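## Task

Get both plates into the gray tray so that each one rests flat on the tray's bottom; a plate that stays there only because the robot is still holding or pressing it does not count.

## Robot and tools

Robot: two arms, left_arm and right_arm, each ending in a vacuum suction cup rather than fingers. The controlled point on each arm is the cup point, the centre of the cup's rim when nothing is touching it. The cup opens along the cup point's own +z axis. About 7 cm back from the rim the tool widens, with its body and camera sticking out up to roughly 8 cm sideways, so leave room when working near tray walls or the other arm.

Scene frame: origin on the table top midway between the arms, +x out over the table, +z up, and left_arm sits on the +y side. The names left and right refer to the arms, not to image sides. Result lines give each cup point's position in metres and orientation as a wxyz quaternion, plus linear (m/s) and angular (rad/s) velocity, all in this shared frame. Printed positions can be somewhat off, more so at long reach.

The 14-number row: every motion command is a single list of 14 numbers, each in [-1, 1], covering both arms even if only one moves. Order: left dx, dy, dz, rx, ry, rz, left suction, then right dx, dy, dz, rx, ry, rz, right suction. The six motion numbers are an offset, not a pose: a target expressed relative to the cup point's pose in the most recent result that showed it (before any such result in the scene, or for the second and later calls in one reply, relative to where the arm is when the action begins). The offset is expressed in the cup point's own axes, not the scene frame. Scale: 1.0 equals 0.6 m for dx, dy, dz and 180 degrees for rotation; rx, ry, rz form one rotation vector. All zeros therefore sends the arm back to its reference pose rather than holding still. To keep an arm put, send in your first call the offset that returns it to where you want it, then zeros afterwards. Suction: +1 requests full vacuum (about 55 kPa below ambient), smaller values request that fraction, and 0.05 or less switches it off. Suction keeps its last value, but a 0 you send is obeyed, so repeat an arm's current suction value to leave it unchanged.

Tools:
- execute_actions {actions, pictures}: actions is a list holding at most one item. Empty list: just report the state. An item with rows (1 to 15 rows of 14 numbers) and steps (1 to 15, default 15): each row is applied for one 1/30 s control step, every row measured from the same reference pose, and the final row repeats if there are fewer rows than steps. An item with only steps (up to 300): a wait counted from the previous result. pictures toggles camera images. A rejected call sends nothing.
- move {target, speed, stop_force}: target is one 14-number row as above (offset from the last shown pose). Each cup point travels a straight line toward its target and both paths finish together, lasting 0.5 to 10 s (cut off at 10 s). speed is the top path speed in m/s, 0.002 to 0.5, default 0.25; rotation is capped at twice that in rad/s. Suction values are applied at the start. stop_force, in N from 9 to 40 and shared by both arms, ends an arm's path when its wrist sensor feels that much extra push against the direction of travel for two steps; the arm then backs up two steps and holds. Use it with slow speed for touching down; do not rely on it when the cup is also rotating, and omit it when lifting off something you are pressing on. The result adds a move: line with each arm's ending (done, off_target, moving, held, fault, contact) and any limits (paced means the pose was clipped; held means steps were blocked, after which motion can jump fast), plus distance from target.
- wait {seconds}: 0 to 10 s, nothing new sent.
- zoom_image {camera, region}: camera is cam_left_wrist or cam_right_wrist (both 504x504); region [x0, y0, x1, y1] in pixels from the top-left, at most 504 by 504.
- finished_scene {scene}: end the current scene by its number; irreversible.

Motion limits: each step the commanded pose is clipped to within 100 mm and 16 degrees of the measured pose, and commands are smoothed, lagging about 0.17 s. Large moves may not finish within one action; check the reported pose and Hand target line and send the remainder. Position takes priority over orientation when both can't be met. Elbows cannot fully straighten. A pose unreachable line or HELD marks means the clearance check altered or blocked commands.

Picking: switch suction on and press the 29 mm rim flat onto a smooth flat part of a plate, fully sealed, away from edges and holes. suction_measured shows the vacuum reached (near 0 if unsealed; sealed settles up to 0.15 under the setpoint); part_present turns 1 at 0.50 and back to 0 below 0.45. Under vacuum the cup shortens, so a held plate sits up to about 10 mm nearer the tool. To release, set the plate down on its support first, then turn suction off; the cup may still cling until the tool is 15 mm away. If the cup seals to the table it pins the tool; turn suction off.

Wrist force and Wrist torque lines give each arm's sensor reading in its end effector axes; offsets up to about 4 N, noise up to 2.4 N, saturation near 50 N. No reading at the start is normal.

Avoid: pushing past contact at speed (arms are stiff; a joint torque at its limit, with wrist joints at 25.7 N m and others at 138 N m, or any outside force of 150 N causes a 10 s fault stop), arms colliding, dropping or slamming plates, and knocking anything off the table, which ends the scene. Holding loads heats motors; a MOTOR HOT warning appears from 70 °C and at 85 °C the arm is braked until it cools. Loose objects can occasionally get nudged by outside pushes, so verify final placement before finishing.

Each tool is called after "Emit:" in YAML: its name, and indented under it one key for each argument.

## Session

Emit:
execute_actions:
  actions: []

Scene clock: 0.00 s of 7200.00 s.
left_arm: end_effector_position=(+0.3575, +0.3957, +0.2285) suction_measured=0.00 part_present=0 end_effector_quat_wxyz=(+0.001, -0.169, +0.986, -0.001) end_effector_velocity=(-0.000, -0.001, -0.000) end_effector_angular_velocity=(+0.000, +0.000, -0.002) | right_arm: end_effector_position=(+0.4782, -0.3159, +0.2275) suction_measured=0.00 part_present=0 end_effector_quat_wxyz=(+0.000, +0.168, +0.986, +0.001) end_effector_velocity=(+0.000, -0.001, +0.000) end_effector_angular_velocity=(-0.000, -0.000, -0.001)
Joint positions: left_arm=[-0.316 -1.724  2.041 -1.89  -1.571 -0.841] | right_arm=[-0.314 -1.721  2.041 -1.89  -1.569  0.208]
Joint velocities: left_arm=[-0.002  0.     0.     0.    -0.     0.   ] | right_arm=[-0.002 -0.001  0.     0.    -0.    -0.001]
Motor temperatures (°C, as the motors report them): left_arm=[34 33 32 40 36 37] | right_arm=[31 33 34 44 39 41]
Wrist force (N, on the end effector, along its own x y z axes, offset not removed): no reading
Wrist torque (N m, same axes, about the end effector's origin, offset not removed): no reading
Hand target (left_arm): +0.358, +0.396, +0.229; +0.001, -0.169, +0.986, -0.001
Hand target (right_arm): +0.478, -0.316, +0.227; +0.000, +0.168, +0.986, +0.001

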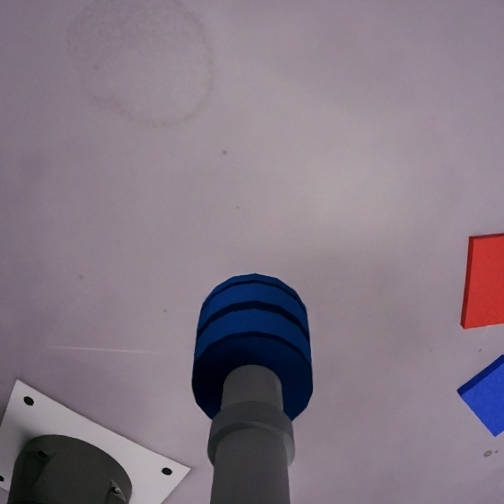

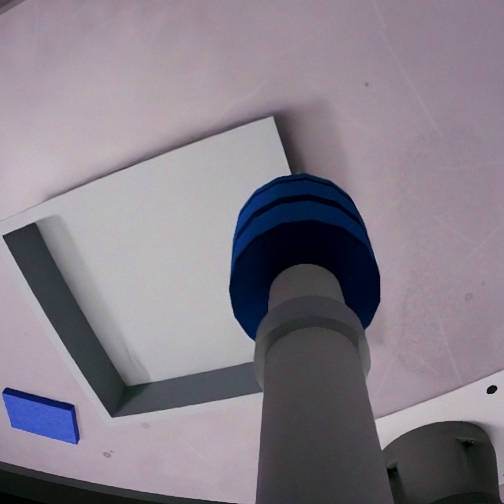

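Emit:
move:
  target: [0.12,-0.4,0.15,0,0,0,0,0,-0.35,-0.2,0,0,0,0]

Scene clock: 4.10 s of 7200.00 s.
left_arm: end_effector_position=(+0.3691, +0.1453, +0.1387) suction_measured=0.00 part_present=0 end_effector_quat_wxyz=(+0.001, -0.169, +0.986, -0.001) end_effector_velocity=(+0.001, -0.001, -0.001) end_effector_angular_velocity=(-0.000, +0.001, +0.003) | right_arm: end_effector_position=(+0.4086, -0.5143, +0.3475) suction_measured=0.00 part_present=0 end_effector_quat_wxyz=(+0.000, +0.168, +0.986, +0.001) end_effector_velocity=(-0.000, -0.001, +0.000) end_effector_angular_velocity=(+0.001, +0.001, +0.001)
Joint positions: left_arm=[-0.712 -1.347  1.901 -2.128 -1.571 -1.237] | right_arm=[-0.876 -1.917  1.873 -1.527 -1.569 -0.354]
Joint velocities: left_arm=[ 0.001  0.005 -0.004 -0.001 -0.001 -0.002] | right_arm=[-0.004  0.001 -0.002  0.003  0.001 -0.005]
Motor temperatures (°C, as the motors report them): left_arm=[34 33 32 40 36 37] | right_arm=[31 33 34 44 39 41]
Wrist force (N, on the end effector, along its own x y z axes, offset not removed): left_arm=[-1.5 2.6 1.9] | right_arm=[-0.2 0.4 1.4]
Wrist torque (N m, same axes, about the end effector's origin, offset not removed): left_arm=[0.44 0.22 0.23] | right_arm=[-0.13 -0.05 -0.22]
Hand target (left_arm): +0.369, +0.145, +0.139; +0.001, -0.169, +0.986, -0.001
Hand target (right_arm): +0.409, -0.514, +0.348; +0.000, +0.168, +0.986, +0.001
Off the commanded pose (left_arm): 0.001 m, 0 deg.
Off the commanded pose (right_arm): 0.000 m, 0 deg.
move: done

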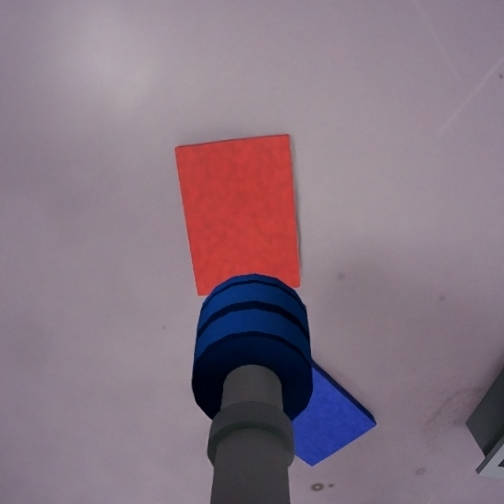

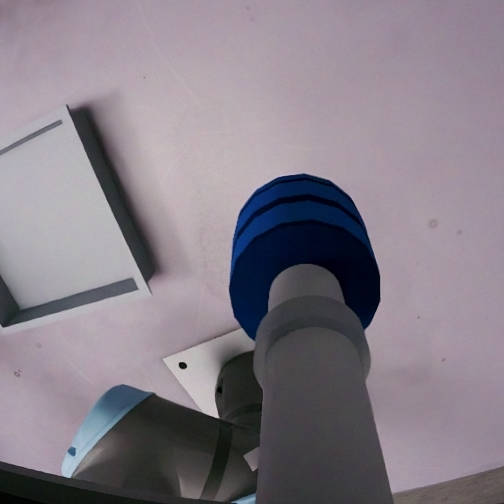

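Emit:
move:
  target: [-0.033,0.012,0.19,0,0,0,1,0,0,0,0,0,0,0]

Emit:
move:
  target: [0,0,0.05,0,0,0,1,0,0,0,0,0,0,0]
  speed: 0.008
  stop_force: 9

Scene clock: 9.83 s of 7200.00 s.
left_arm: end_effector_position=(+0.3855, +0.1586, +0.0247) suction_measured=0.00 part_present=0 end_effector_quat_wxyz=(+0.001, -0.169, +0.986, -0.001) end_effector_velocity=(+0.001, -0.000, -0.002) end_effector_angular_velocity=(-0.001, +0.001, +0.000) | right_arm: end_effector_position=(+0.4086, -0.5143, +0.3475) suction_measured=0.00 part_present=0 end_effector_quat_wxyz=(+0.000, +0.168, +0.986, +0.001) end_effector_velocity=(-0.000, -0.000, +0.000) end_effector_angular_velocity=(-0.000, +0.000, -0.000)
Joint positions: left_arm=[-0.673 -1.15   1.997 -2.42  -1.571 -1.197] | right_arm=[-0.876 -1.916  1.873 -1.527 -1.569 -0.354]
Joint velocities: left_arm=[ 0.001  0.005 -0.    -0.006 -0.001  0.001] | right_arm=[-0.001 -0.    -0.     0.    -0.001 -0.001]
Motor temperatures (°C, as the motors report them): left_arm=[34 33 32 40 36 37] | right_arm=[31 33 34 44 39 41]
Wrist force (N, on the end effector, along its own x y z axes, offset not removed): left_arm=[0.9 1.8 1.7] | right_arm=[2.9 1.0 -0.6]
Wrist torque (N m, same axes, about the end effector's origin, offset not removed): left_arm=[0.15 0.01 0.06] | right_arm=[0.02 -0.58 -0.21]
Hand target (left_arm): +0.386, +0.158, +0.025; +0.001, -0.169, +0.986, -0.001
Hand target (right_arm): +0.409, -0.514, +0.348; +0.000, +0.168, +0.986, +0.001
Off the commanded pose (left_arm): 0.000 m, 0 deg.
Off the commanded pose (right_arm): 0.000 m, 0 deg.
After step 90, 1.70 s passed at rest.
move: done

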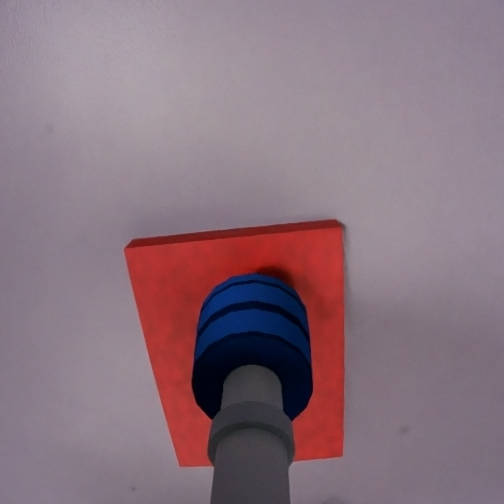

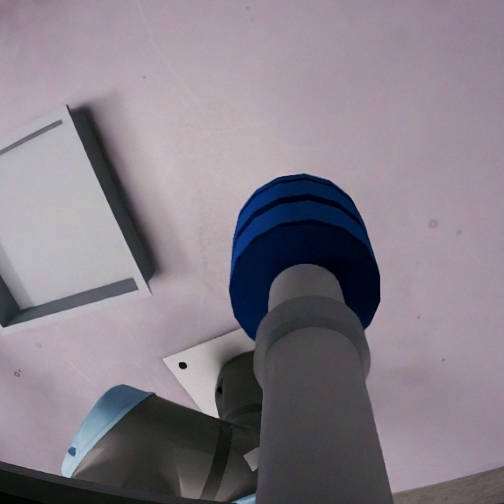

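Scene clock: 13.30 s of 7200.00 s.
left_arm: end_effector_position=(+0.3855, +0.1586, -0.0001) suction_measured=0.98 part_present=1 end_effector_quat_wxyz=(+0.001, -0.169, +0.986, -0.001) end_effector_velocity=(-0.001, +0.001, +0.001) end_effector_angular_velocity=(+0.004, +0.003, +0.000) | right_arm: end_effector_position=(+0.4086, -0.5143, +0.3475) suction_measured=0.00 part_present=0 end_effector_quat_wxyz=(+0.000, +0.168, +0.986, +0.001) end_effector_velocity=(+0.000, +0.000, +0.000) end_effector_angular_velocity=(-0.000, -0.001, +0.000)
Joint positions: left_arm=[-0.673 -1.1    2.01  -2.483 -1.571 -1.197] | right_arm=[-0.876 -1.916  1.873 -1.527 -1.569 -0.354]
Joint velocities: left_arm=[-0.    -0.003 -0.     0.008  0.    -0.   ] | right_arm=[ 0.001 -0.001 -0.    -0.     0.     0.001]
Motor temperatures (°C, as the motors report them): left_arm=[34 33 32 40 36 37] | right_arm=[31 33 34 44 39 41]
Wrist force (N, on the end effector, along its own x y z axes, offset not removed): left_arm=[-1.5 -6.1 -22.5] | right_arm=[2.2 1.8 -4.1]
Wrist torque (N m, same axes, about the end effector's origin, offset not removed): left_arm=[-0.63 0.27 0.06] | right_arm=[0.02 -0.46 -0.28]
Hand target (left_arm): +0.385, +0.159, +0.000; +0.001, -0.169, +0.986, -0.001
Hand target (right_arm): +0.409, -0.514, +0.347; +0.000, +0.168, +0.986, +0.001
Off the commanded pose (left_arm): 0.005 m, 0 deg.
Off the commanded pose (right_arm): 0.000 m, 0 deg.
move: contact (left_arm)

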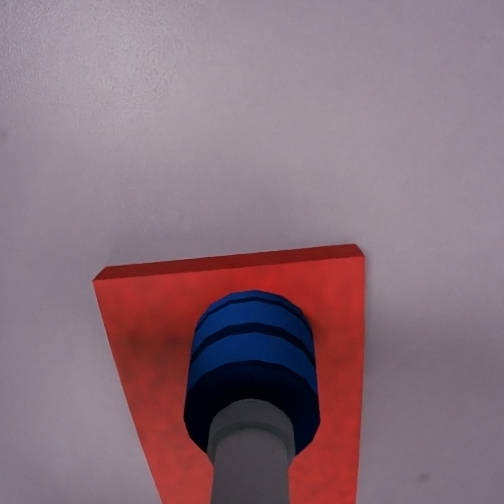

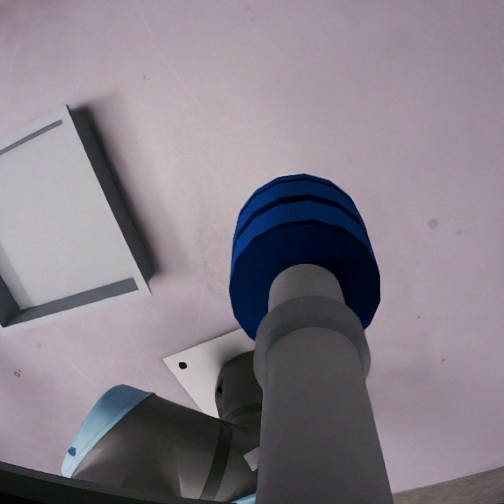

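Emit:
move:
  target: [0,0,-0.16,0,0,0,1,0,-0.1,0,0,0,0,0]
  speed: 0.15

Emit:
move:
  target: [0.1,-0.6,0,0,0,0.14,1,0,0,0,0,0,0,0]
  speed: 0.2

Scene clock: 21.67 s of 7200.00 s.
left_arm: end_effector_position=(+0.3854, +0.1587, +0.0958) suction_measured=0.99 part_present=1 end_effector_quat_wxyz=(+0.001, -0.169, +0.986, -0.001) end_effector_velocity=(+0.000, +0.001, +0.002) end_effector_angular_velocity=(+0.001, +0.000, +0.001) | right_arm: end_effector_position=(+0.3887, -0.5709, +0.3475) suction_measured=0.00 part_present=0 end_effector_quat_wxyz=(+0.000, +0.169, +0.986, +0.000) end_effector_velocity=(-0.000, -0.001, -0.000) end_effector_angular_velocity=(+0.000, -0.000, -0.001)
Joint positions: left_arm=[-0.673 -1.274  1.937 -2.236 -1.57  -1.197] | right_arm=[-1.032 -1.906  1.866 -1.531 -1.569 -0.51 ]
Joint velocities: left_arm=[ 0.001 -0.003 -0.002  0.006  0.     0.   ] | right_arm=[-0.004  0.001 -0.001 -0.     0.    -0.003]
Motor temperatures (°C, as the motors report them): left_arm=[34 33 32 40 36 37] | right_arm=[31 33 34 44 39 41]
Wrist force (N, on the end effector, along its own x y z axes, offset not removed): left_arm=[0.2 1.6 0.3] | right_arm=[4.9 -0.4 -1.2]
Wrist torque (N m, same axes, about the end effector's origin, offset not removed): left_arm=[0.30 0.01 -0.10] | right_arm=[0.00 -0.86 -0.01]
Hand target (left_arm): +0.385, +0.159, +0.096; +0.001, -0.169, +0.986, -0.001
Hand target (right_arm): +0.389, -0.571, +0.347; +0.000, +0.168, +0.986, +0.000
Off the commanded pose (left_arm): 0.000 m, 0 deg.
Off the commanded pose (right_arm): 0.000 m, 0 deg.
move: done

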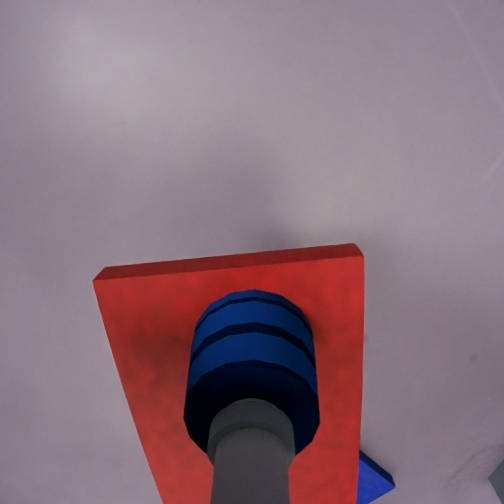

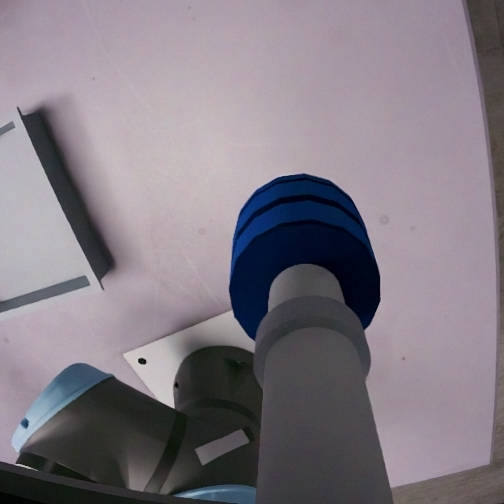

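Scene clock: 24.10 s of 7200.00 s.
left_arm: end_effector_position=(+0.4478, -0.2005, +0.0960) suction_measured=0.99 part_present=1 end_effector_quat_wxyz=(+0.001, +0.050, +0.999, -0.001) end_effector_velocity=(+0.001, -0.002, +0.000) end_effector_angular_velocity=(+0.003, +0.002, -0.001) | right_arm: end_effector_position=(+0.3887, -0.5709, +0.3475) suction_measured=0.00 part_present=0 end_effector_quat_wxyz=(+0.000, +0.169, +0.986, +0.000) end_effector_velocity=(+0.000, +0.000, -0.000) end_effector_angular_velocity=(+0.001, +0.000, +0.000)
Joint positions: left_arm=[-0.895 -0.596  0.784 -1.761 -1.57  -0.98 ] | right_arm=[-1.032 -1.906  1.866 -1.531 -1.569 -0.51 ]
Joint velocities: left_arm=[ 0.     0.009 -0.019  0.013 -0.     0.001] | right_arm=[0.001 0.    0.    0.    0.    0.001]
Motor temperatures (°C, as the motors report them): left_arm=[34 33 32 40 36 37] | right_arm=[31 33 34 44 39 41]
Wrist force (N, on the end effector, along its own x y z axes, offset not removed): left_arm=[-1.4 -0.8 -0.2] | right_arm=[2.0 0.6 -1.4]
Wrist torque (N m, same axes, about the end effector's origin, offset not removed): left_arm=[-0.11 0.30 0.06] | right_arm=[0.02 -0.29 -0.18]
Hand target (left_arm): +0.448, -0.201, +0.096; +0.001, +0.050, +0.999, -0.001
Hand target (right_arm): +0.389, -0.571, +0.347; +0.000, +0.169, +0.986, +0.000
Off the commanded pose (left_arm): 0.001 m, 0 deg.
Off the commanded pose (right_arm): 0.000 m, 0 deg.
move: done

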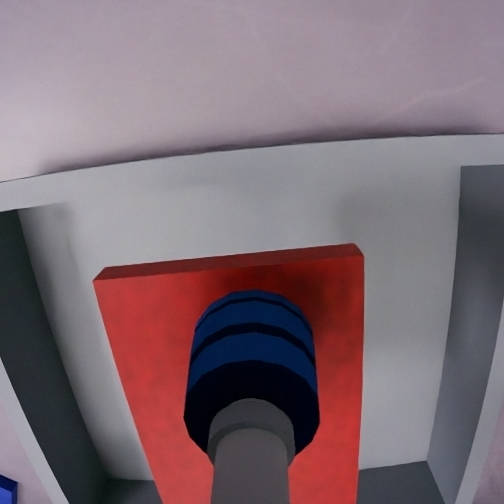

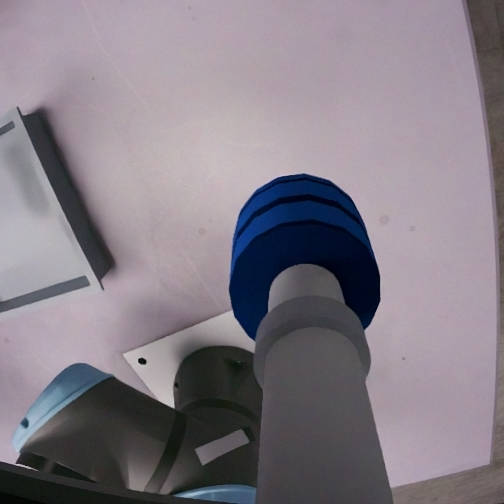

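Emit:
move:
  target: [0.03,-0.055,0.03,0,0,0,1,0,0,0,0,0,0,0]
  speed: 0.08

Emit:
move:
  target: [0,0,0.095,0,0,0,1,0,0,0,0,0,0,0]
  speed: 0.03
  stop_force: 10

Emit:
move:
  target: [0,0,0.04,0,0,0,1,0,0,0,0,0,0,0]
  speed: 0.006
  stop_force: 9

Scene clock: 30.30 s of 7200.00 s.
left_arm: end_effector_position=(+0.4266, -0.2314, +0.0781) suction_measured=0.96 part_present=1 end_effector_quat_wxyz=(+0.001, +0.050, +0.999, -0.001) end_effector_velocity=(-0.000, -0.001, -0.001) end_effector_angular_velocity=(+0.000, -0.000, +0.001) | right_arm: end_effector_position=(+0.3887, -0.5709, +0.3475) suction_measured=0.00 part_present=0 end_effector_quat_wxyz=(+0.000, +0.169, +0.986, +0.000) end_effector_velocity=(-0.000, -0.000, +0.000) end_effector_angular_velocity=(-0.000, -0.000, -0.000)
Joint positions: left_arm=[-0.934 -0.542  0.726 -1.757 -1.571 -1.019] | right_arm=[-1.032 -1.906  1.866 -1.531 -1.569 -0.51 ]
Joint velocities: left_arm=[-0.001  0.004 -0.005  0.002  0.    -0.002] | right_arm=[-0.001 -0.001  0.    -0.     0.    -0.   ]
Motor temperatures (°C, as the motors report them): left_arm=[34 33 32 40 36 37] | right_arm=[31 33 34 44 39 41]
Wrist force (N, on the end effector, along its own x y z axes, offset not removed): left_arm=[2.7 -1.8 0.5] | right_arm=[2.6 1.5 0.5]
Wrist torque (N m, same axes, about the end effector's origin, offset not removed): left_arm=[-0.36 -0.42 -0.15] | right_arm=[0.11 -0.50 -0.23]
Hand target (left_arm): +0.426, -0.232, +0.078; +0.001, +0.050, +0.999, -0.001
Hand target (right_arm): +0.389, -0.571, +0.347; +0.000, +0.169, +0.986, +0.000
Off the commanded pose (left_arm): 0.000 m, 0 deg.
Off the commanded pose (right_arm): 0.000 m, 0 deg.
move: done

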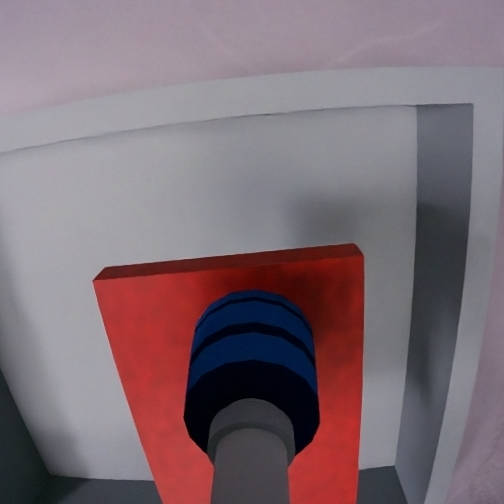

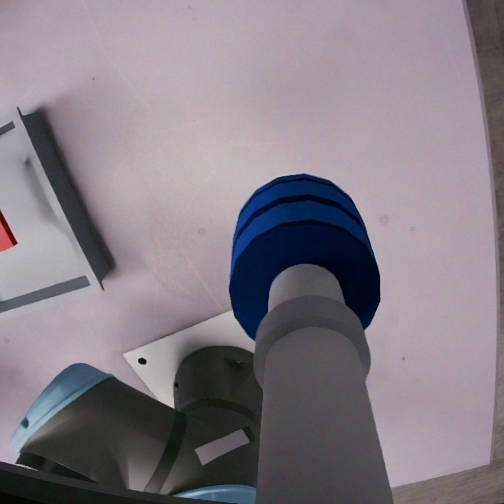

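Scene clock: 32.53 s of 7200.00 s.
left_arm: end_effector_position=(+0.4266, -0.2315, +0.0213) suction_measured=0.98 part_present=1 end_effector_quat_wxyz=(+0.001, +0.050, +0.999, -0.001) end_effector_velocity=(+0.001, +0.001, -0.002) end_effector_angular_velocity=(-0.000, -0.000, +0.002) | right_arm: end_effector_position=(+0.3887, -0.5709, +0.3475) suction_measured=0.00 part_present=0 end_effector_quat_wxyz=(+0.000, +0.169, +0.986, +0.000) end_effector_velocity=(+0.000, +0.000, -0.000) end_effector_angular_velocity=(+0.001, +0.001, +0.001)
Joint positions: left_arm=[-0.934 -0.496  0.784 -1.862 -1.571 -1.019] | right_arm=[-1.032 -1.906  1.866 -1.531 -1.569 -0.51 ]
Joint velocities: left_arm=[ 0.002  0.002  0.001 -0.003  0.    -0.   ] | right_arm=[ 0.001  0.001  0.     0.    -0.     0.   ]
Motor temperatures (°C, as the motors report them): left_arm=[34 33 32 40 36 37] | right_arm=[31 33 34 44 39 41]
Wrist force (N, on the end effector, along its own x y z axes, offset not removed): left_arm=[0.0 0.9 -0.8] | right_arm=[3.5 0.6 1.4]
Wrist torque (N m, same axes, about the end effector's origin, offset not removed): left_arm=[-0.07 0.07 -0.13] | right_arm=[0.13 -0.55 -0.23]
Hand target (left_arm): +0.427, -0.232, +0.021; +0.001, +0.050, +0.999, -0.001
Hand target (right_arm): +0.389, -0.571, +0.347; +0.000, +0.169, +0.986, +0.000
Off the commanded pose (left_arm): 0.000 m, 0 deg.
Off the commanded pose (right_arm): 0.000 m, 0 deg.
move: done

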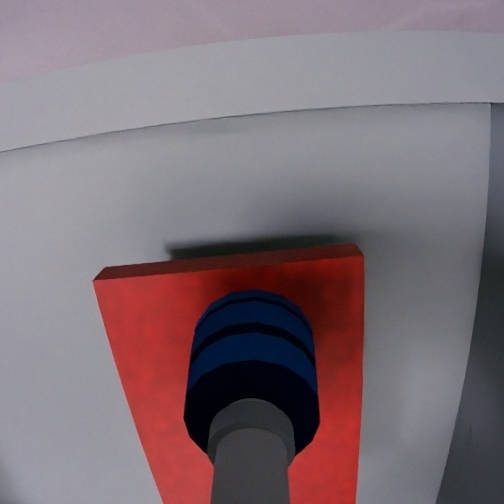

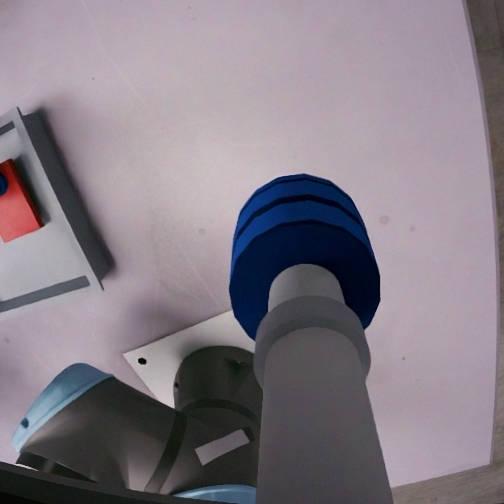

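Scene clock: 35.77 s of 7200.00 s.
left_arm: end_effector_position=(+0.4266, -0.2315, +0.0041) suction_measured=0.98 part_present=1 end_effector_quat_wxyz=(+0.001, +0.050, +0.999, -0.001) end_effector_velocity=(+0.001, +0.002, +0.000) end_effector_angular_velocity=(+0.003, +0.001, +0.002) | right_arm: end_effector_position=(+0.3887, -0.5709, +0.3475) suction_measured=0.00 part_present=0 end_effector_quat_wxyz=(+0.000, +0.169, +0.986, +0.000) end_effector_velocity=(+0.000, +0.000, +0.000) end_effector_angular_velocity=(-0.001, -0.001, +0.002)
Joint positions: left_arm=[-0.934 -0.479  0.796 -1.891 -1.571 -1.019] | right_arm=[-1.032 -1.906  1.866 -1.531 -1.569 -0.51 ]
Joint velocities: left_arm=[ 0.002 -0.001  0.     0.004  0.     0.   ] | right_arm=[ 0.    -0.001 -0.    -0.    -0.    -0.001]
Motor temperatures (°C, as the motors report them): left_arm=[34 33 32 40 36 37] | right_arm=[31 33 34 44 39 41]
Wrist force (N, on the end effector, along its own x y z axes, offset not removed): left_arm=[3.1 2.7 -11.5] | right_arm=[2.2 -0.1 -1.0]
Wrist torque (N m, same axes, about the end effector's origin, offset not removed): left_arm=[0.02 -0.16 -0.01] | right_arm=[-0.07 -0.45 -0.09]
Hand target (left_arm): +0.427, -0.232, +0.004; +0.001, +0.050, +0.999, -0.001
Hand target (right_arm): +0.389, -0.571, +0.347; +0.000, +0.169, +0.986, +0.000
Off the commanded pose (left_arm): 0.007 m, 0 deg.
Off the commanded pose (right_arm): 0.000 m, 0 deg.
move: contact (left_arm)

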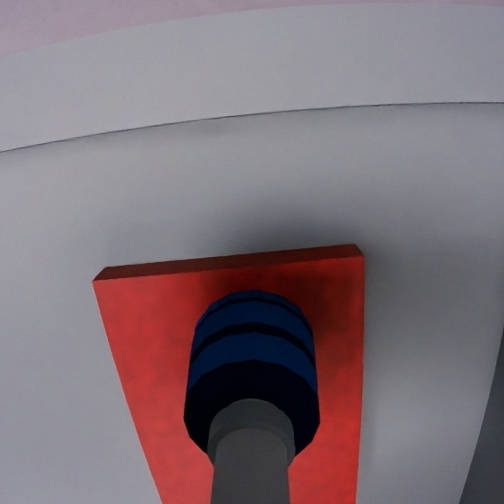

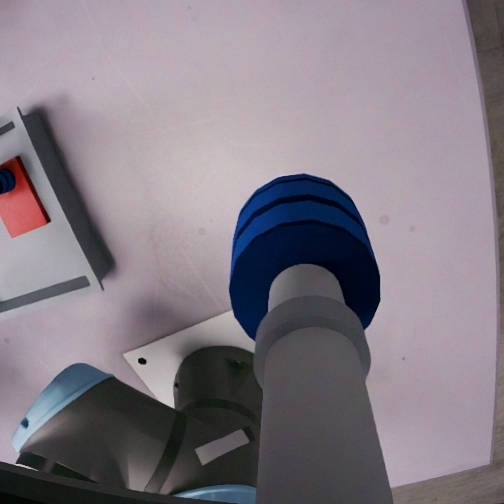

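Emit:
move:
  target: [0,0,-0.004,0,0,0,0,0,0,0,0,0,0,0]
  speed: 0.005

Emit:
move:
  target: [0,0,-0.15,0,0,0,0,0,0,0,0,0,0,0]

Emit:
move:
  target: [0.335,0.444,0,0,0,0,0,0,0,0,0,0,0,0]

Emit:
move:
  target: [0,0,0.1,0,0,0,0,0,0,0,0,0,0,0]

Scene clock: 43.27 s of 7200.00 s.
left_arm: end_effector_position=(+0.4266, -0.2315, +0.0064) suction_measured=0.00 part_present=0 end_effector_quat_wxyz=(+0.001, +0.050, +0.999, -0.001) end_effector_velocity=(-0.001, -0.001, +0.001) end_effector_angular_velocity=(+0.000, +0.000, -0.002) | right_arm: end_effector_position=(+0.3887, -0.5709, +0.3475) suction_measured=0.00 part_present=0 end_effector_quat_wxyz=(+0.000, +0.169, +0.986, +0.000) end_effector_velocity=(+0.000, +0.000, -0.000) end_effector_angular_velocity=(+0.000, +0.001, +0.001)
Joint positions: left_arm=[-0.934 -0.481  0.795 -1.887 -1.571 -1.019] | right_arm=[-1.032 -1.906  1.866 -1.531 -1.569 -0.51 ]
Joint velocities: left_arm=[-0.001 -0.001 -0.     0.001 -0.     0.   ] | right_arm=[ 0.001  0.     0.    -0.    -0.    -0.   ]
Motor temperatures (°C, as the motors report them): left_arm=[34 33 33 40 36 37] | right_arm=[31 33 34 44 39 41]
Wrist force (N, on the end effector, along its own x y z axes, offset not removed): left_arm=[0.0 0.2 -9.1] | right_arm=[2.6 0.5 0.0]
Wrist torque (N m, same axes, about the end effector's origin, offset not removed): left_arm=[-0.02 0.10 0.12] | right_arm=[0.02 -0.49 -0.25]
Hand target (left_arm): +0.427, -0.232, +0.006; +0.001, +0.050, +0.999, -0.001
Hand target (right_arm): +0.389, -0.571, +0.347; +0.000, +0.169, +0.986, +0.000
Off the commanded pose (left_arm): 0.000 m, 0 deg.
Off the commanded pose (right_arm): 0.000 m, 0 deg.
move: done

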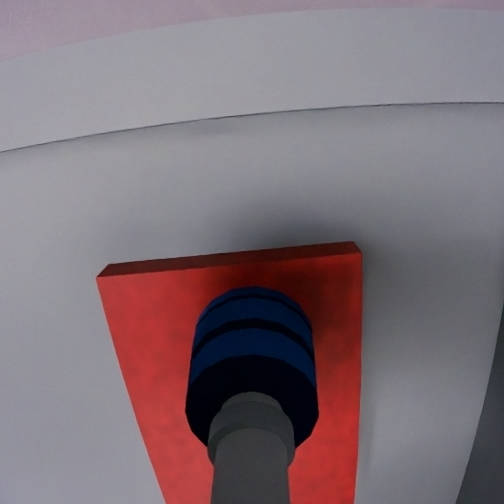

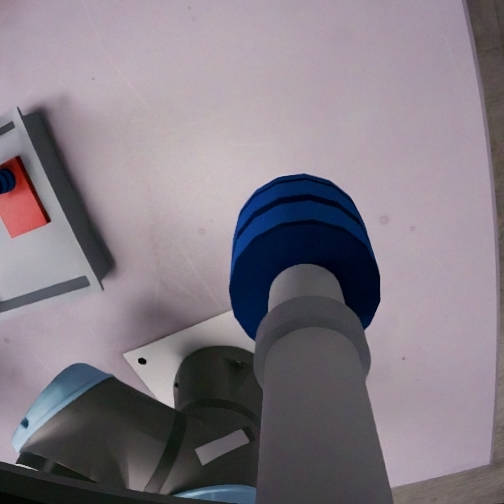

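Scene clock: 44.20 s of 7200.00 s.
left_arm: end_effector_position=(+0.4266, -0.2313, +0.0962) suction_measured=0.00 part_present=0 end_effector_quat_wxyz=(+0.001, +0.050, +0.999, -0.001) end_effector_velocity=(+0.000, +0.000, +0.002) end_effector_angular_velocity=(+0.001, +0.000, +0.001) | right_arm: end_effector_position=(+0.3887, -0.5709, +0.3475) suction_measured=0.00 part_present=0 end_effector_quat_wxyz=(+0.000, +0.169, +0.986, +0.000) end_effector_velocity=(+0.000, -0.000, -0.000) end_effector_angular_velocity=(+0.001, +0.001, -0.000)
Joint positions: left_arm=[-0.934 -0.553  0.7   -1.721 -1.57  -1.019] | right_arm=[-1.032 -1.906  1.866 -1.531 -1.569 -0.51 ]
Joint velocities: left_arm=[ 0.    -0.001 -0.005  0.006  0.    -0.   ] | right_arm=[-0.     0.001 -0.     0.    -0.     0.   ]
Motor temperatures (°C, as the motors report them): left_arm=[34 33 33 40 36 37] | right_arm=[31 33 34 44 39 41]
Wrist force (N, on the end effector, along its own x y z axes, offset not removed): left_arm=[-0.5 4.0 -0.7] | right_arm=[0.7 0.8 -1.2]
Wrist torque (N m, same axes, about the end effector's origin, offset not removed): left_arm=[0.44 0.15 -0.03] | right_arm=[0.00 -0.39 -0.25]
Hand target (left_arm): +0.427, -0.231, +0.096; +0.001, +0.050, +0.999, -0.001
Hand target (right_arm): +0.389, -0.571, +0.347; +0.000, +0.169, +0.986, +0.000
Off the commanded pose (left_arm): 0.000 m, 0 deg.
Off the commanded pose (right_arm): 0.000 m, 0 deg.
move: done

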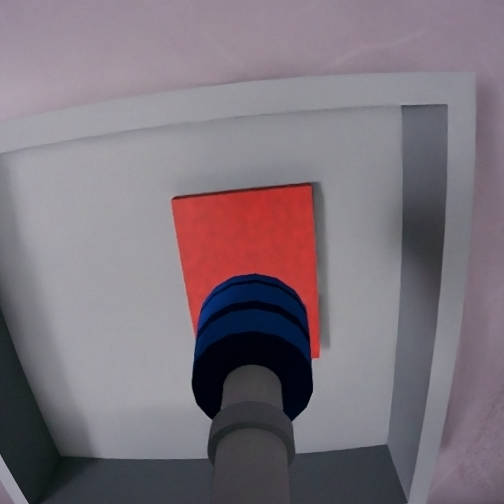

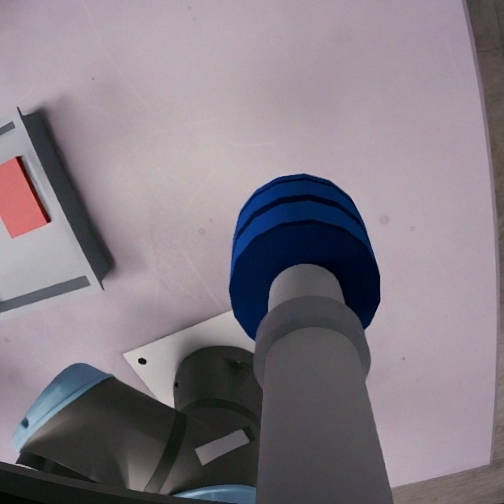

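Scene clock: 46.17 s of 7200.00 s.
left_arm: end_effector_position=(+0.2539, +0.0538, +0.0957) suction_measured=0.00 part_present=0 end_effector_quat_wxyz=(+0.001, +0.050, +0.999, -0.001) end_effector_velocity=(-0.001, +0.001, +0.000) end_effector_angular_velocity=(-0.001, -0.001, +0.000) | right_arm: end_effector_position=(+0.3887, -0.5709, +0.3475) suction_measured=0.00 part_present=0 end_effector_quat_wxyz=(+0.000, +0.169, +0.986, +0.000) end_effector_velocity=(-0.000, -0.000, -0.000) end_effector_angular_velocity=(+0.000, +0.000, -0.000)
Joint positions: left_arm=[-0.994 -1.319  1.999 -2.253 -1.57  -1.079] | right_arm=[-1.032 -1.906  1.866 -1.531 -1.569 -0.51 ]
Joint velocities: left_arm=[-0.001 -0.004  0.004 -0.001  0.    -0.001] | right_arm=[-0.  0.  0. -0.  0. -0.]
Motor temperatures (°C, as the motors report them): left_arm=[34 33 33 40 36 37] | right_arm=[31 33 34 44 39 41]
Wrist force (N, on the end effector, along its own x y z axes, offset not removed): left_arm=[-1.3 -1.1 1.8] | right_arm=[2.7 1.7 -2.3]
Wrist torque (N m, same axes, about the end effector's origin, offset not removed): left_arm=[-0.15 0.27 0.06] | right_arm=[0.13 -0.44 -0.18]
Hand target (left_arm): +0.254, +0.054, +0.096; +0.001, +0.050, +0.999, -0.001
Hand target (right_arm): +0.389, -0.571, +0.347; +0.000, +0.169, +0.986, +0.000
Off the commanded pose (left_arm): 0.001 m, 0 deg.
Off the commanded pose (right_arm): 0.000 m, 0 deg.
move: done

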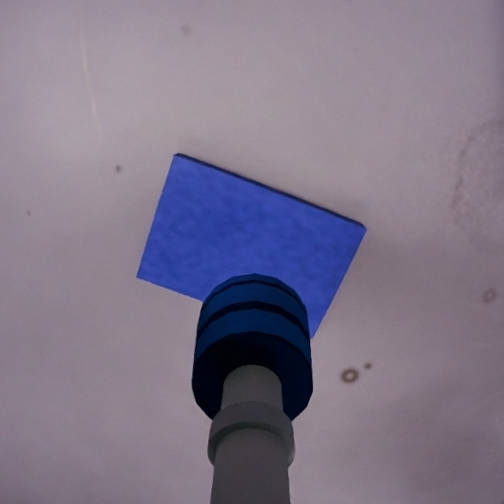

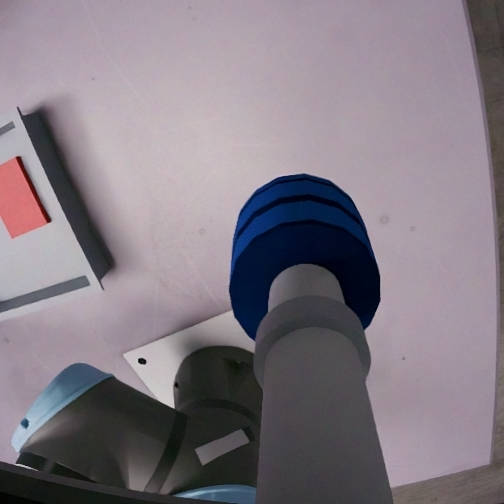

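Scene clock: 47.07 s of 7200.00 s.
left_arm: end_effector_position=(+0.2539, +0.0537, +0.0359) suction_measured=0.00 part_present=0 end_effector_quat_wxyz=(+0.001, +0.050, +0.999, -0.001) end_effector_velocity=(+0.001, -0.000, -0.002) end_effector_angular_velocity=(-0.001, -0.001, +0.000) | right_arm: end_effector_position=(+0.3887, -0.5709, +0.3475) suction_measured=0.00 part_present=0 end_effector_quat_wxyz=(+0.000, +0.169, +0.986, +0.000) end_effector_velocity=(+0.000, +0.000, -0.000) end_effector_angular_velocity=(+0.000, +0.000, +0.001)
Joint positions: left_arm=[-0.994 -1.211  2.053 -2.415 -1.57  -1.079] | right_arm=[-1.032 -1.906  1.866 -1.531 -1.569 -0.51 ]
Joint velocities: left_arm=[ 0.     0.005  0.001 -0.006  0.001  0.   ] | right_arm=[ 0.001  0.001 -0.    -0.    -0.     0.   ]
Motor temperatures (°C, as the motors report them): left_arm=[34 33 33 40 36 37] | right_arm=[31 33 34 44 39 41]
Wrist force (N, on the end effector, along its own x y z axes, offset not removed): left_arm=[-2.6 1.2 0.5] | right_arm=[2.8 1.2 -2.6]
Wrist torque (N m, same axes, about the end effector's origin, offset not removed): left_arm=[-0.26 0.47 0.01] | right_arm=[0.01 -0.45 -0.21]
Hand target (left_arm): +0.254, +0.054, +0.036; +0.001, +0.050, +0.999, -0.001
Hand target (right_arm): +0.389, -0.571, +0.347; +0.000, +0.169, +0.986, +0.000
Off the commanded pose (left_arm): 0.000 m, 0 deg.
Off the commanded pose (right_arm): 0.000 m, 0 deg.
move: done

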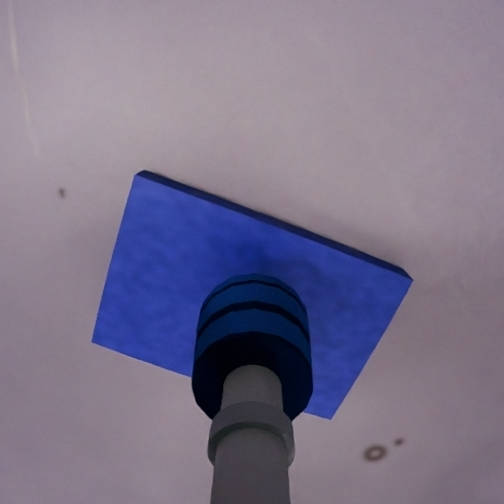

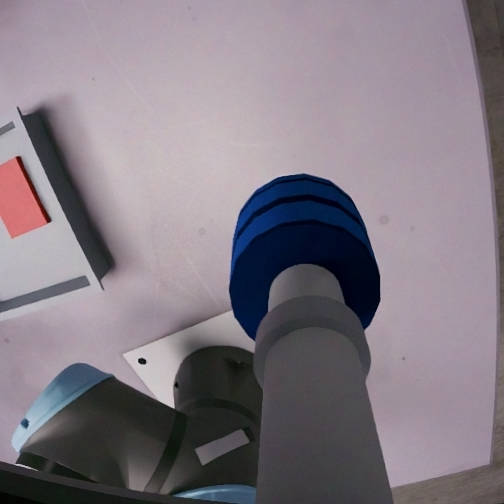

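Emit:
move:
  target: [0.008,0,0.03,0,0,0,1,0,0,0,0,0,0,0]
  speed: 0.04

Emit:
move:
  target: [0,0,0.04,0,0,0,1,0,0,0,0,0,0,0]
  speed: 0.008
  stop_force: 9

Emit:
move:
  target: [0,0,-0.15,0,0,0,1,0,0,0,0,0,0,0]

Emit:
move:
  target: [-0.285,-0.315,0,0,0,0.35,1,0,0,0,0,0,0,0]
  speed: 0.3

Emit:
move:
  target: [0,0,0.055,0,0,0,1,0,0,0,0,0,0,0]
  speed: 0.03
  stop_force: 10

Scene clock: 55.97 s of 7200.00 s.
left_arm: end_effector_position=(+0.2492, +0.0542, +0.0180) suction_measured=0.00 part_present=0 end_effector_quat_wxyz=(+0.001, +0.050, +0.999, -0.001) end_effector_velocity=(-0.000, +0.000, -0.002) end_effector_angular_velocity=(-0.000, -0.000, +0.000) | right_arm: end_effector_position=(+0.3887, -0.5709, +0.3475) suction_measured=0.00 part_present=0 end_effector_quat_wxyz=(+0.000, +0.169, +0.986, +0.000) end_effector_velocity=(-0.000, +0.000, +0.000) end_effector_angular_velocity=(-0.000, -0.000, +0.000)
Joint positions: left_arm=[-1.002 -1.18   2.074 -2.467 -1.57  -1.087] | right_arm=[-1.032 -1.906  1.866 -1.531 -1.569 -0.51 ]
Joint velocities: left_arm=[-0.     0.003  0.002 -0.005  0.    -0.001] | right_arm=[ 0.001 -0.001  0.    -0.    -0.     0.   ]
Motor temperatures (°C, as the motors report them): left_arm=[34 33 33 40 36 37] | right_arm=[31 33 34 44 39 41]
Wrist force (N, on the end effector, along its own x y z axes, offset not removed): left_arm=[0.3 0.5 4.1] | right_arm=[2.6 -1.0 -0.9]
Wrist torque (N m, same axes, about the end effector's origin, offset not removed): left_arm=[-0.15 0.03 0.07] | right_arm=[-0.21 -0.58 -0.04]
Hand target (left_arm): +0.249, +0.054, +0.018; +0.001, +0.050, +0.999, -0.001
Hand target (right_arm): +0.389, -0.571, +0.347; +0.000, +0.169, +0.986, +0.000
Off the commanded pose (left_arm): 0.000 m, 0 deg.
Off the commanded pose (right_arm): 0.000 m, 0 deg.
After step 90, 5.07 s passed at rest.
move: done

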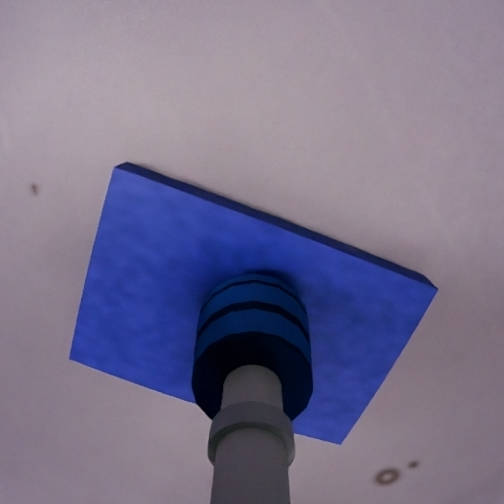

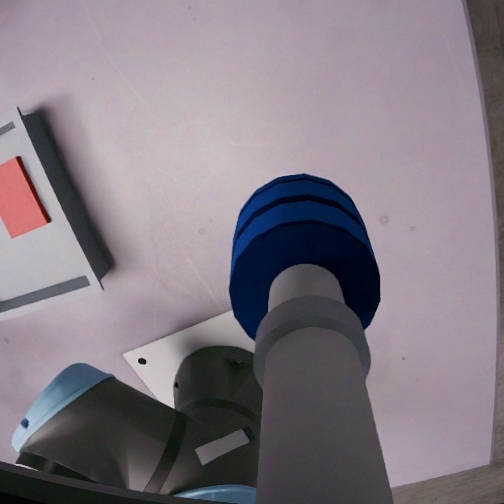

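Scene clock: 58.40 s of 7200.00 s.
left_arm: end_effector_position=(+0.2492, +0.0542, +0.0015) suction_measured=0.98 part_present=1 end_effector_quat_wxyz=(+0.001, +0.050, +0.999, -0.001) end_effector_velocity=(-0.001, +0.001, +0.001) end_effector_angular_velocity=(+0.004, +0.002, -0.001) | right_arm: end_effector_position=(+0.3887, -0.5709, +0.3475) suction_measured=0.00 part_present=0 end_effector_quat_wxyz=(+0.000, +0.169, +0.986, +0.000) end_effector_velocity=(-0.000, +0.000, +0.001) end_effector_angular_velocity=(-0.001, -0.001, +0.001)
Joint positions: left_arm=[-1.002 -1.145  2.083 -2.511 -1.57  -1.087] | right_arm=[-1.032 -1.906  1.866 -1.531 -1.569 -0.51 ]
Joint velocities: left_arm=[-0.    -0.004 -0.     0.008  0.     0.   ] | right_arm=[ 0.    -0.002 -0.    -0.     0.    -0.001]
Motor temperatures (°C, as the motors report them): left_arm=[34 33 33 40 36 37] | right_arm=[31 33 34 44 39 41]
Wrist force (N, on the end effector, along its own x y z axes, offset not removed): left_arm=[-2.1 -4.9 -15.0] | right_arm=[4.2 -0.2 -0.5]
Wrist torque (N m, same axes, about the end effector's origin, offset not removed): left_arm=[-0.34 0.16 0.25] | right_arm=[-0.14 -0.67 -0.04]
Hand target (left_arm): +0.249, +0.054, +0.002; +0.001, +0.050, +0.999, -0.001
Hand target (right_arm): +0.389, -0.571, +0.347; +0.000, +0.169, +0.986, +0.000
Off the commanded pose (left_arm): 0.007 m, 0 deg.
Off the commanded pose (right_arm): 0.000 m, 0 deg.
move: contact (left_arm)

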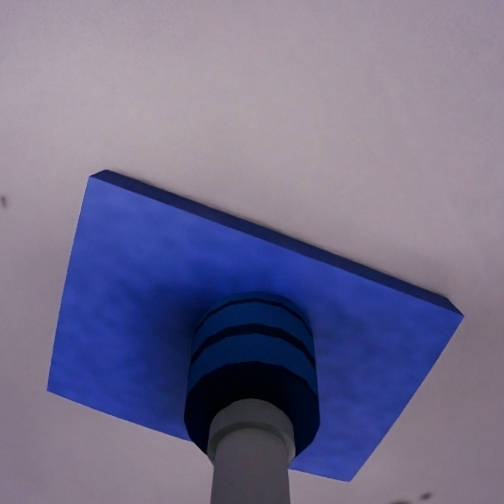

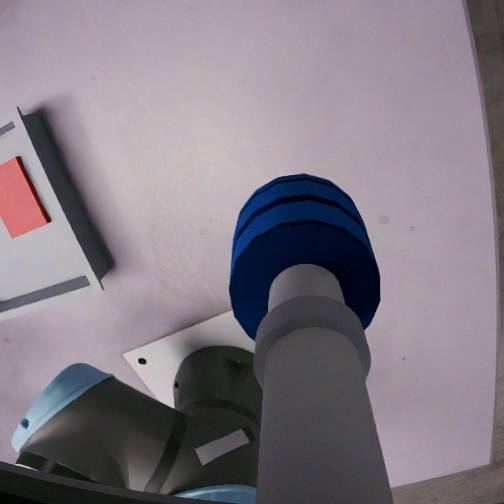

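Scene clock: 59.37 s of 7200.00 s.
left_arm: end_effector_position=(+0.2491, +0.0543, +0.0914) suction_measured=1.00 part_present=1 end_effector_quat_wxyz=(+0.001, +0.050, +0.999, -0.001) end_effector_velocity=(+0.001, +0.000, +0.002) end_effector_angular_velocity=(+0.001, -0.000, +0.002) | right_arm: end_effector_position=(+0.3887, -0.5709, +0.3475) suction_measured=0.00 part_present=0 end_effector_quat_wxyz=(+0.000, +0.169, +0.986, +0.000) end_effector_velocity=(+0.000, +0.000, +0.000) end_effector_angular_velocity=(-0.000, +0.000, +0.002)
Joint positions: left_arm=[-1.002 -1.319  2.013 -2.267 -1.57  -1.087] | right_arm=[-1.032 -1.906  1.866 -1.531 -1.569 -0.51 ]
Joint velocities: left_arm=[ 0.001 -0.003 -0.002  0.006  0.001 -0.001] | right_arm=[ 0.001  0.001 -0.001 -0.    -0.    -0.   ]
Motor temperatures (°C, as the motors report them): left_arm=[34 33 33 40 36 37] | right_arm=[31 33 34 44 39 41]
Wrist force (N, on the end effector, along its own x y z axes, offset not removed): left_arm=[1.3 1.0 2.1] | right_arm=[1.8 -0.8 -2.6]
Wrist torque (N m, same axes, about the end effector's origin, offset not removed): left_arm=[-0.12 0.04 0.15] | right_arm=[-0.32 -0.37 -0.18]
Hand target (left_arm): +0.249, +0.054, +0.092; +0.001, +0.050, +0.999, -0.001
Hand target (right_arm): +0.389, -0.571, +0.347; +0.000, +0.169, +0.986, +0.000
Off the commanded pose (left_arm): 0.000 m, 0 deg.
Off the commanded pose (right_arm): 0.000 m, 0 deg.
move: done

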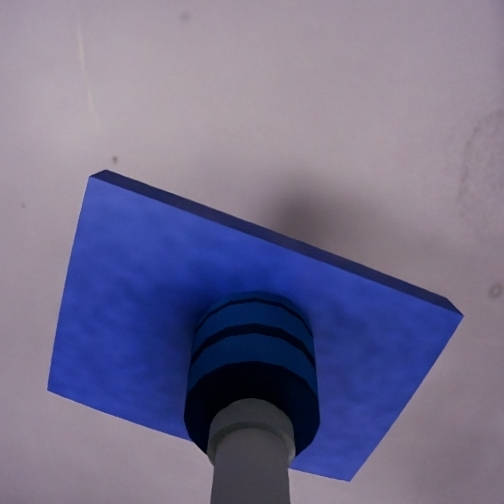

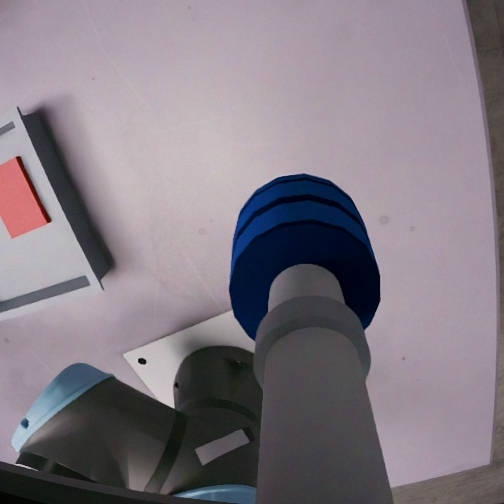

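Scene clock: 61.77 s of 7200.00 s.
left_arm: end_effector_position=(+0.3999, -0.1508, +0.0916) suction_measured=1.00 part_present=1 end_effector_quat_wxyz=(+0.001, +0.564, +0.826, -0.000) end_effector_velocity=(+0.001, -0.002, +0.000) end_effector_angular_velocity=(+0.002, +0.002, -0.006) | right_arm: end_effector_position=(+0.3887, -0.5709, +0.3475) suction_measured=0.00 part_present=0 end_effector_quat_wxyz=(+0.000, +0.169, +0.986, +0.000) end_effector_velocity=(+0.000, +0.000, -0.001) end_effector_angular_velocity=(+0.001, +0.001, +0.000)
Joint positions: left_arm=[-0.919 -0.784  1.147 -1.936 -1.57   0.095] | right_arm=[-1.032 -1.906  1.866 -1.531 -1.569 -0.51 ]
Joint velocities: left_arm=[ 0.     0.006 -0.011  0.008 -0.001  0.007] | right_arm=[ 0.     0.001  0.    -0.     0.     0.   ]
Motor temperatures (°C, as the motors report them): left_arm=[34 33 33 40 36 37] | right_arm=[31 33 34 44 39 41]
Wrist force (N, on the end effector, along its own x y z axes, offset not removed): left_arm=[-2.6 1.0 0.0] | right_arm=[2.2 3.3 -1.4]
Wrist torque (N m, same axes, about the end effector's origin, offset not removed): left_arm=[0.04 0.32 0.33] | right_arm=[0.33 -0.52 -0.02]
Hand target (left_arm): +0.400, -0.151, +0.092; +0.001, +0.564, +0.825, -0.000
Hand target (right_arm): +0.389, -0.571, +0.347; +0.000, +0.169, +0.986, +0.000
Off the commanded pose (left_arm): 0.001 m, 0 deg.
Off the commanded pose (right_arm): 0.000 m, 0 deg.
move: done

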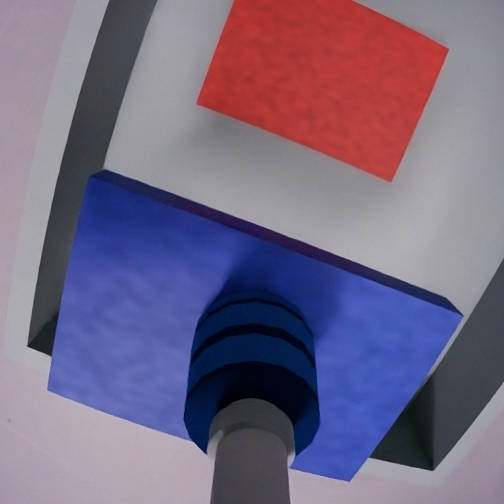

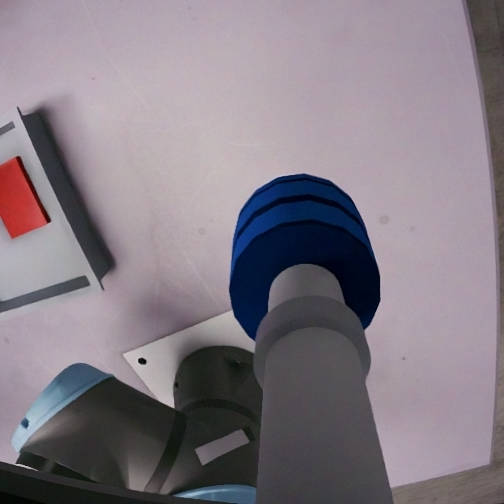

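Scene clock: 63.20 s of 7200.00 s.
left_arm: end_effector_position=(+0.4000, -0.1508, +0.0588) suction_measured=0.96 part_present=1 end_effector_quat_wxyz=(+0.001, +0.564, +0.826, -0.000) end_effector_velocity=(-0.000, -0.000, -0.002) end_effector_angular_velocity=(-0.000, -0.000, -0.001) | right_arm: end_effector_position=(+0.3887, -0.5709, +0.3475) suction_measured=0.00 part_present=0 end_effector_quat_wxyz=(+0.000, +0.169, +0.986, +0.000) end_effector_velocity=(-0.000, -0.000, +0.000) end_effector_angular_velocity=(-0.000, -0.000, -0.001)
Joint positions: left_arm=[-0.919 -0.752  1.178 -1.999 -1.57   0.095] | right_arm=[-1.032 -1.906  1.866 -1.531 -1.569 -0.51 ]
Joint velocities: left_arm=[-0.001  0.002  0.001 -0.003  0.     0.   ] | right_arm=[-0.001 -0.    -0.     0.     0.    -0.   ]
Motor temperatures (°C, as the motors report them): left_arm=[34 33 33 40 36 37] | right_arm=[31 33 34 44 39 41]
Wrist force (N, on the end effector, along its own x y z axes, offset not removed): left_arm=[-1.9 0.2 2.5] | right_arm=[1.9 0.6 -0.1]
Wrist torque (N m, same axes, about the end effector's origin, offset not removed): left_arm=[-0.07 0.42 -0.07] | right_arm=[-0.01 -0.39 -0.24]
Hand target (left_arm): +0.400, -0.151, +0.059; +0.001, +0.564, +0.826, -0.000
Hand target (right_arm): +0.389, -0.571, +0.347; +0.000, +0.169, +0.986, +0.000
Off the commanded pose (left_arm): 0.000 m, 0 deg.
Off the commanded pose (right_arm): 0.000 m, 0 deg.
move: done

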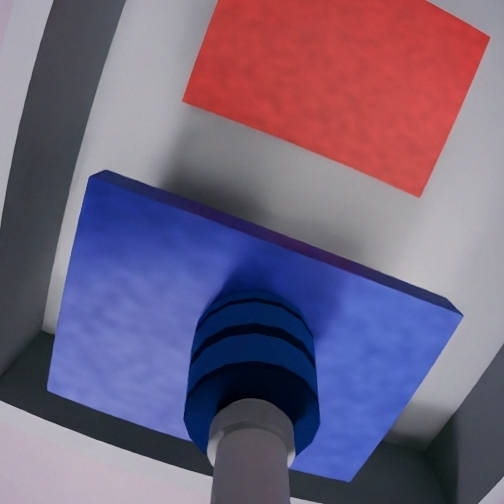

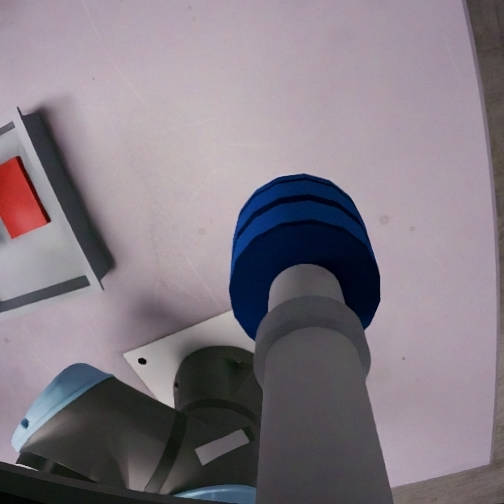

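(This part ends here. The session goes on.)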